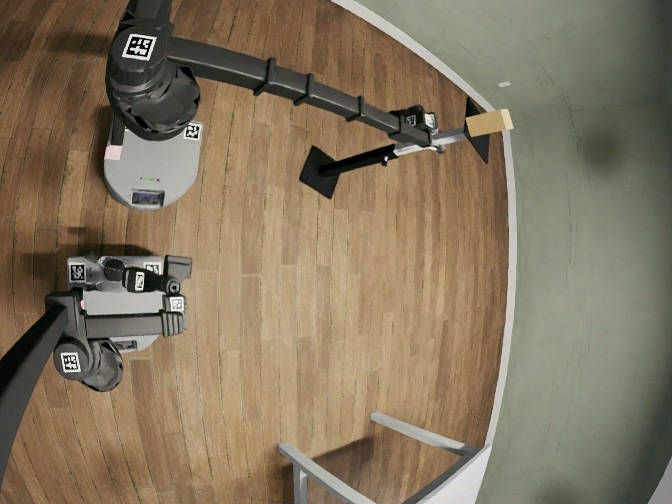

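execute_actions:
  actions:
    - {"r1":{"base":{"rotate_rad":1.6}}}
  cameras: []

execute_actions:
  actions:
    - {"r1":{"base":{"translate_m":-0.66}}}
  cameras: []

execute_actions:
  actions:
    - {"r1":{"base":{"rotate_rad":-0.45},"joints":{"lift_m":0.38}}}
  cameras: []

execute_actions:
  actions:
    - {"r1":{"joints":{"wrist_yaw_rad":0}}}
  cameras: []

execute_actions:
  actions:
    - {"r1":{"joints":{"wrist_pitch_rad":0,"gripper_m":0.07}}}
  cameras: ["r1_nav_camera","r1_wrist_camera"]

Scene clock: 303.63 s.
r1.base_odometry: x=+0.375 y=-3.829 heading=-0.594 (m, m, rad; r1's odometry frame)
r1.turned_by_wheels: +1.600 (rad since the last result)
r1.turned_by_imu: +1.567 (rad since the last result)
r1.base_tilt: forward=-0.9 right=-0.5 (deg)
r1.lidar_m: 1.34 1.41 2.01 2.27 1.09 1.58 3.39 1.00 0.47 0.40 1.80 1.37
r1.head_depth_mm: 1454 1654 1925 1850 602 1329 1160 / 1470 1673 1937 1843 608 1316 1067 / 1480 1682 1957 1813 596 526 1005 / 325 380 451 1666 526 513 1002 / 1478 1681 1974 1746 575 1243 1100 / 1507 1717 2000 1776 1502 1286 1132 / 1527 1747 1997 1758 1480 1280 1125
r1.base_status: done
r1.joint_positions: lift_m=+0.270 arm_m=+0.002 wrist_yaw_rad=+2.998 wrist_pitch_rad=-0.420 wrist_roll_rad=+0.004 gripper_m=+0.060 head_pan_rad=-1.563 head_tilt_rad=-0.792
r1.joint_status: not commanded
r1.motor_effort: left_wheel=-1(7) right_wheel=+2(11) lift_m=+22(22) arm_m=-4(4) wrist_yaw_rad=+2(2) wrist_pitch_rad=+6(6) wrist_roll_rad=-1(1) gripper_m=+0(0) head_pan_rad=-3(3) head_tilt_rad=-4(4) (%)
r1.hand_pose: x=+0.0108 y=+0.0746 z=+0.2824 quat_wxyz=(+0.197, +0.701, +0.097, +0.678) (m; r1's base frame)
r1.wrist_depth_mm: - - - - - - - / - - - - - 969 901 / - - 903 874 792 763 705 / 838 770 716 688 645 615 582 / 659 630 - 575 560 516 499 / 565 527 - 507 463 446 435 / 487 476 - - 414 394 386
r2.base_odometry: x=-3.083 y=-0.872 heading=-2.613 (m, m, rad; r2's odometry frame)
r2.turned_by_wheels: +0.000 (rad since the last result)
r2.turned_by_imu: +0.000 (rad since the last result)
r2.base_tilt: forward=+0.5 right=+0.6 (deg)
r2.lidar_m: 1.22 1.28 1.49 1.44 1.50 0.48 0.46 1.47 3.48 0.79 1.71 1.26
r2.head_depth_mm: 3049 2573 2047 1713 1464 1312 1154 / 3020 2642 2063 1749 1499 1274 1136 / 3048 2624 2080 - 1483 1298 1147 / 3061 757 946 1693 1433 1293 1150 / 3023 2692 2083 1767 1504 1311 1159 / 3053 2735 2153 1785 1512 1309 1158 / 3012 2771 2163 1792 1529 1324 1170
r2.base_status: not commanded
r2.joint_positions: lift_m=+0.560 arm_m=+0.435 wrist_yaw_rad=+0.032 wrist_pitch_rad=-0.020 wrist_roll_rad=-0.005 gripper_m=-0.019 head_pan_rad=-1.563 head_tilt_rad=-0.790
r2.joint_status: not commanded
r2.motor_effort: left_wheel=+3(2) right_wheel=-4(4) lift_m=+24(25) arm_m=-3(4) wrist_yaw_rad=-2(2) wrist_pitch_rad=+9(10) wrist_roll_rad=+3(2) gripper_m=-22(22) head_pan_rad=-3(2) head_tilt_rad=-5(6) (%)
r2.hand_pose: x=-0.0133 y=-0.8358 z=+0.6697 quat_wxyz=(+0.709, +0.018, -0.705, +0.004) (m; r2's base frame)
r2.wrist_depth_mm: - - - 111 - - - / - - - 115 - - - / - - - 119 - - - / - - - 123 - - - / - - - 127 - - - / - - - 131 - - - / - - - 136 - - -
pictures: none
No camera images: the call's "cameras" was empty. Leave "cameras" out to get every camera's image.

Scene clock: 307.57 s.
r1.base_odometry: x=-0.172 y=-3.459 heading=-0.594 (m, m, rad; r1's odometry frame)
r1.turned_by_wheels: +0.000 (rad since the last result)
r1.turned_by_imu: +0.000 (rad since the last result)
r1.base_tilt: forward=-0.9 right=-0.5 (deg)
r1.lidar_m: 1.99 2.10 2.99 0.88 3.70 2.82 2.76 2.26 0.49 1.67 1.76 0.69
r1.head_depth_mm: 1428 1625 1867 559 696 1297 1163 / 1432 1632 1903 1835 1475 1289 1133 / 1449 1649 1914 1815 698 1315 1141 / 1460 1664 1942 1803 612 1299 1147 / 1472 1668 1957 1788 1503 1304 1140 / 1483 1700 1986 1768 1394 1284 1130 / 1493 1728 1991 1761 1382 1278 1126
r1.base_status: done
r1.joint_positions: lift_m=+0.270 arm_m=+0.002 wrist_yaw_rad=+2.998 wrist_pitch_rad=-0.420 wrist_roll_rad=+0.004 gripper_m=+0.060 head_pan_rad=-1.563 head_tilt_rad=-0.792
r1.joint_status: not commanded
r1.motor_effort: left_wheel=-1(8) right_wheel=+1(5) lift_m=+22(22) arm_m=-3(4) wrist_yaw_rad=+3(3) wrist_pitch_rad=+6(6) wrist_roll_rad=-1(1) gripper_m=+0(0) head_pan_rad=-2(2) head_tilt_rad=-4(4) (%)
r1.hand_pose: x=+0.0108 y=+0.0746 z=+0.2824 quat_wxyz=(+0.197, +0.701, +0.097, +0.678) (m; r1's base frame)
r1.wrist_depth_mm: - - - - - - - / - - - - - 964 861 / - - 944 865 789 736 696 / 838 785 721 685 655 607 571 / 663 628 - 570 538 519 491 / 557 529 - 516 468 448 425 / 480 482 - - 413 396 382
r2.base_odometry: x=-3.083 y=-0.872 heading=-2.613 (m, m, rad; r2's odometry frame)
r2.turned_by_wheels: +0.000 (rad since the last result)
r2.turned_by_imu: +0.000 (rad since the last result)
r2.base_tilt: forward=+0.5 right=+0.7 (deg)
r2.lidar_m: 1.22 1.28 1.49 1.44 1.50 2.08 2.25 0.86 0.69 0.79 1.71 1.26
r2.head_depth_mm: 3051 2601 2071 1714 981 1209 1154 / 3051 2608 2068 1752 1492 1269 1132 / 3094 2629 2080 - 1485 1294 1149 / 3075 761 945 1693 1429 1306 1156 / 3052 2733 2096 1776 1503 1303 1158 / 3033 2736 2163 1774 1518 1317 1164 / 3021 2786 2188 1769 1518 1327 1165
r2.base_status: not commanded
r2.joint_positions: lift_m=+0.560 arm_m=+0.435 wrist_yaw_rad=+0.032 wrist_pitch_rad=-0.020 wrist_roll_rad=-0.005 gripper_m=-0.019 head_pan_rad=-1.563 head_tilt_rad=-0.790
r2.joint_status: not commanded
r2.motor_effort: left_wheel=+3(3) right_wheel=-4(4) lift_m=+25(24) arm_m=-3(4) wrist_yaw_rad=-2(2) wrist_pitch_rad=+9(10) wrist_roll_rad=+2(2) gripper_m=-22(22) head_pan_rad=-3(2) head_tilt_rad=-5(6) (%)
r2.hand_pose: x=-0.0133 y=-0.8358 z=+0.6697 quat_wxyz=(+0.709, +0.018, -0.705, +0.004) (m; r2's base frame)
r2.wrist_depth_mm: - - - 110 - - - / - - - 115 - - - / - - - 118 - - - / - - - 123 - - - / - - - 127 - - - / - - - 131 - - - / - - - 136 - - -
pictures: none
No camera images: the call's "cameras" was empty. Leave "cameras" out to get every camera's image.

Scene clock: 309.40 s.
r1.base_odometry: x=-0.172 y=-3.459 heading=-1.044 (m, m, rad; r1's odometry frame)
r1.turned_by_wheels: -0.450 (rad since the last result)
r1.turned_by_imu: -0.442 (rad since the last result)
r1.base_tilt: forward=-1.0 right=-0.4 (deg)
r1.lidar_m: 0.70 1.99 2.17 3.29 2.39 1.11 2.79 2.76 2.12 0.49 1.67 0.69
r1.head_depth_mm: 1770 2056 2275 1845 1548 1327 1159 / 1691 1960 2205 1794 1538 1316 1151 / 1630 1877 2121 648 1495 1310 1147 / 1574 1811 1960 600 1414 1223 1142 / 1516 1721 2002 1779 718 1295 1154 / 1455 1656 1923 1776 631 1269 1130 / 1406 1587 1837 1759 1456 1235 1130
r1.base_status: done
r1.joint_positions: lift_m=+0.380 arm_m=+0.002 wrist_yaw_rad=+2.998 wrist_pitch_rad=-0.420 wrist_roll_rad=+0.004 gripper_m=+0.060 head_pan_rad=-1.563 head_tilt_rad=-0.792
r1.joint_status: all done
r1.motor_effort: left_wheel=+2(8) right_wheel=-2(9) lift_m=+33(34) arm_m=-4(4) wrist_yaw_rad=+2(3) wrist_pitch_rad=+6(6) wrist_roll_rad=-2(1) gripper_m=+0(0) head_pan_rad=-3(2) head_tilt_rad=-4(4) (%)
r1.hand_pose: x=+0.0108 y=+0.0746 z=+0.3919 quat_wxyz=(+0.197, +0.701, +0.097, +0.678) (m; r1's base frame)
r1.wrist_depth_mm: - - - - - - - / - - - - - - - / - - - - - 950 921 / - 979 913 862 824 779 730 / 845 784 - 712 712 662 622 / 711 662 - 607 590 554 540 / 598 579 - 546 534 491 492
r2.base_odometry: x=-3.083 y=-0.872 heading=-2.613 (m, m, rad; r2's odometry frame)
r2.turned_by_wheels: +0.000 (rad since the last result)
r2.turned_by_imu: +0.000 (rad since the last result)
r2.base_tilt: forward=+0.5 right=+0.6 (deg)
r2.lidar_m: 1.22 1.28 1.49 1.44 1.50 2.08 2.25 0.81 0.69 0.79 1.71 1.26
r2.head_depth_mm: 3006 2589 2057 1711 1286 1240 1150 / 3066 2613 2105 1747 1489 1269 1134 / 3066 2647 2071 - 1483 1304 1148 / 3011 758 945 1699 1422 1305 1156 / 3038 2714 2069 1764 1503 1307 1160 / 3005 2712 2161 1764 1515 1311 1166 / 2998 2734 2177 1789 1524 1325 1171
r2.base_status: not commanded
r2.joint_positions: lift_m=+0.560 arm_m=+0.435 wrist_yaw_rad=+0.032 wrist_pitch_rad=-0.020 wrist_roll_rad=-0.005 gripper_m=-0.019 head_pan_rad=-1.563 head_tilt_rad=-0.790
r2.joint_status: not commanded
r2.motor_effort: left_wheel=+2(3) right_wheel=-3(4) lift_m=+24(25) arm_m=-4(3) wrist_yaw_rad=-1(2) wrist_pitch_rad=+9(9) wrist_roll_rad=+2(2) gripper_m=-22(22) head_pan_rad=-2(2) head_tilt_rad=-6(6) (%)
r2.hand_pose: x=-0.0133 y=-0.8358 z=+0.6697 quat_wxyz=(+0.709, +0.018, -0.705, +0.004) (m; r2's base frame)
r2.wrist_depth_mm: - - - 111 - - - / - - - 114 - - - / - - - 118 - - - / - - - 123 - - - / - - - 127 - - - / - - - 131 - - - / - - - 136 - - -
pictures: none
No camera images: the call's "cameras" was empty. Leave "cameras" out to get every camera's image.

Scene clock: 311.90 s.
r1.base_odometry: x=-0.172 y=-3.459 heading=-1.044 (m, m, rad; r1's odometry frame)
r1.turned_by_wheels: +0.000 (rad since the last result)
r1.turned_by_imu: +0.001 (rad since the last result)
r1.base_tilt: forward=-1.0 right=-0.3 (deg)
r1.lidar_m: 0.69 1.99 2.16 3.28 2.40 1.11 2.79 2.76 2.11 0.49 1.67 0.69
r1.head_depth_mm: 1758 2068 2278 1849 1545 1331 1161 / 1698 1976 2193 1787 1528 1315 1159 / 1626 1887 2114 646 1482 1315 1146 / 1570 1795 1962 599 1405 1240 1168 / 1509 1722 1999 1791 716 1297 1146 / 1461 1658 1900 1767 630 1264 1132 / 1414 1605 1832 1757 1447 1237 1132
r1.base_status: not commanded
r1.joint_positions: lift_m=+0.380 arm_m=+0.002 wrist_yaw_rad=+0.003 wrist_pitch_rad=-0.420 wrist_roll_rad=+0.003 gripper_m=+0.060 head_pan_rad=-1.563 head_tilt_rad=-0.792
r1.joint_status: all done
r1.motor_effort: left_wheel=+2(2) right_wheel=-2(2) lift_m=+33(33) arm_m=-4(4) wrist_yaw_rad=-3(4) wrist_pitch_rad=+6(6) wrist_roll_rad=-1(1) gripper_m=+0(0) head_pan_rad=-3(2) head_tilt_rad=-4(4) (%)
r1.hand_pose: x=-0.0208 y=-0.3713 z=+0.3919 quat_wxyz=(+0.691, +0.149, -0.692, -0.147) (m; r1's base frame)
r1.wrist_depth_mm: - - - - - - - / - - - - - - - / - - - - 933 969 888 / - - 921 842 722 793 749 / 837 802 784 711 330 673 628 / 688 665 656 623 381 572 545 / 598 579 546 529 483 502 487
r2.base_odometry: x=-3.083 y=-0.872 heading=-2.613 (m, m, rad; r2's odometry frame)
r2.turned_by_wheels: +0.000 (rad since the last result)
r2.turned_by_imu: +0.000 (rad since the last result)
r2.base_tilt: forward=+0.5 right=+0.6 (deg)
r2.lidar_m: 1.22 1.27 1.49 1.44 1.50 2.08 2.24 0.81 0.69 0.79 1.71 1.26
r2.head_depth_mm: 3020 2595 2074 1716 1284 1241 1158 / 3058 2598 2077 1754 1450 1271 1129 / 3055 2658 2060 - 1463 1297 1145 / 3036 757 944 1700 1432 1306 1152 / 3002 2698 2093 1766 1497 1316 1159 / 3006 2746 2148 1772 1515 1314 1169 / 2996 2759 2180 1780 1528 1314 1165
r2.base_status: not commanded
r2.joint_positions: lift_m=+0.560 arm_m=+0.435 wrist_yaw_rad=+0.032 wrist_pitch_rad=-0.020 wrist_roll_rad=-0.005 gripper_m=-0.019 head_pan_rad=-1.563 head_tilt_rad=-0.790
r2.joint_status: not commanded
r2.motor_effort: left_wheel=+3(3) right_wheel=-3(4) lift_m=+24(24) arm_m=-4(4) wrist_yaw_rad=-2(2) wrist_pitch_rad=+9(9) wrist_roll_rad=+2(2) gripper_m=-22(22) head_pan_rad=-2(2) head_tilt_rad=-6(5) (%)
r2.hand_pose: x=-0.0133 y=-0.8358 z=+0.6697 quat_wxyz=(+0.709, +0.018, -0.705, +0.004) (m; r2's base frame)
r2.wrist_depth_mm: - - - 111 - - - / - - - 114 - - - / - - - 118 - - - / - - - 122 - - - / - - - 127 - - - / - - - 131 - - - / - - - 137 - - -
pictures: none
No camera images: the call's "cameras" was empty. Leave "cameras" out to get every camera's image.

Scene clock: 312.93 s.
r1.base_odometry: x=-0.172 y=-3.459 heading=-1.044 (m, m, rad; r1's odometry frame)
r1.turned_by_wheels: +0.000 (rad since the last result)
r1.turned_by_imu: +0.000 (rad since the last result)
r1.base_tilt: forward=-0.9 right=-0.4 (deg)
r1.lidar_m: 0.70 1.99 2.16 3.26 2.39 1.11 2.80 2.76 2.11 0.49 1.67 0.69
r1.head_depth_mm: 1759 2045 2290 1851 1541 1325 1159 / 1703 1969 2203 1787 1532 1319 1151 / 1636 1880 2108 647 1479 1315 1152 / 1567 1791 1973 600 1413 1222 1171 / 1513 1724 1994 1787 718 1293 1140 / 1460 1657 1915 1764 631 1268 1129 / 1412 1592 1826 1769 1450 1231 1128
r1.base_status: not commanded
r1.joint_positions: lift_m=+0.380 arm_m=+0.002 wrist_yaw_rad=+0.003 wrist_pitch_rad=-0.025 wrist_roll_rad=+0.003 gripper_m=+0.070 head_pan_rad=-1.563 head_tilt_rad=-0.792
r1.joint_status: all done
r1.motor_effort: left_wheel=+2(2) right_wheel=-2(1) lift_m=+33(33) arm_m=-4(4) wrist_yaw_rad=-3(3) wrist_pitch_rad=+8(7) wrist_roll_rad=-1(1) gripper_m=+0(50) head_pan_rad=-3(2) head_tilt_rad=-5(5) (%)
r1.hand_pose: x=-0.0207 y=-0.4028 z=+0.4879 quat_wxyz=(+0.706, +0.010, -0.708, -0.008) (m; r1's base frame)
r1.wrist_depth_mm: - - - - - - - / - - - - - - - / - - - - - - - / - - - - 269 - - / - - - - 259 - - / - - - - 270 897 880 / - 968 848 828 279 755 742
r2.base_odometry: x=-3.083 y=-0.872 heading=-2.613 (m, m, rad; r2's odometry frame)
r2.turned_by_wheels: +0.000 (rad since the last result)
r2.turned_by_imu: +0.000 (rad since the last result)
r2.base_tilt: forward=+0.5 right=+0.7 (deg)
r2.lidar_m: 1.22 1.28 1.49 1.44 1.50 2.08 2.24 0.81 0.69 0.79 1.71 1.26
r2.head_depth_mm: 3031 2587 2069 1680 1289 1232 1152 / 3059 2618 2078 1742 1484 1261 1133 / 3040 2693 2051 - 1483 1299 1151 / 3066 758 943 1699 1424 1308 1158 / 3043 2706 2094 1747 1517 1310 1158 / 3058 2747 2132 1765 1514 1319 1166 / 3010 2810 2168 1791 1518 1328 1172
r2.base_status: not commanded
r2.joint_positions: lift_m=+0.560 arm_m=+0.435 wrist_yaw_rad=+0.032 wrist_pitch_rad=-0.020 wrist_roll_rad=-0.005 gripper_m=-0.019 head_pan_rad=-1.563 head_tilt_rad=-0.790
r2.joint_status: not commanded
r2.motor_effort: left_wheel=+3(2) right_wheel=-3(4) lift_m=+24(24) arm_m=-4(4) wrist_yaw_rad=-2(1) wrist_pitch_rad=+10(9) wrist_roll_rad=+2(2) gripper_m=-22(23) head_pan_rad=-3(3) head_tilt_rad=-6(7) (%)
r2.hand_pose: x=-0.0133 y=-0.8358 z=+0.6697 quat_wxyz=(+0.709, +0.018, -0.705, +0.004) (m; r2's base frame)
r2.wrist_depth_mm: - - - 111 - - - / - - - 115 - - - / - - - 118 - - - / - - - 122 - - - / - - - 127 - - - / - - - 131 - - - / - - - 136 - - -
pictures: r1_nav_camera (sideways: a quarter turn counterclockwise sets it upright), r1_wrist_camera
Images, in order (width x height): r1_nav_camera 672x504, r1_wrist_camera 644x364.

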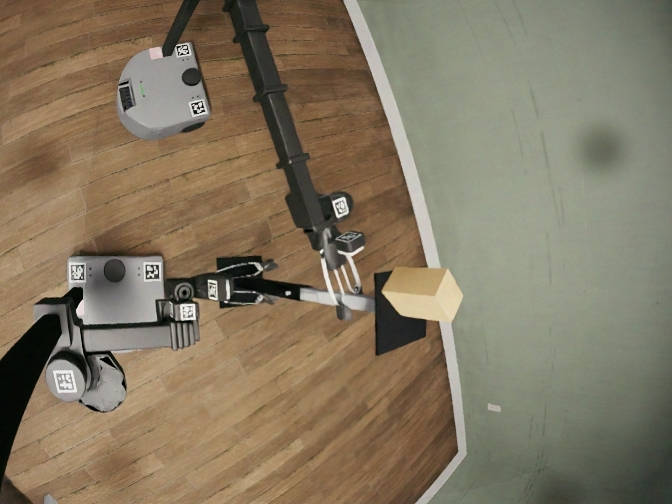

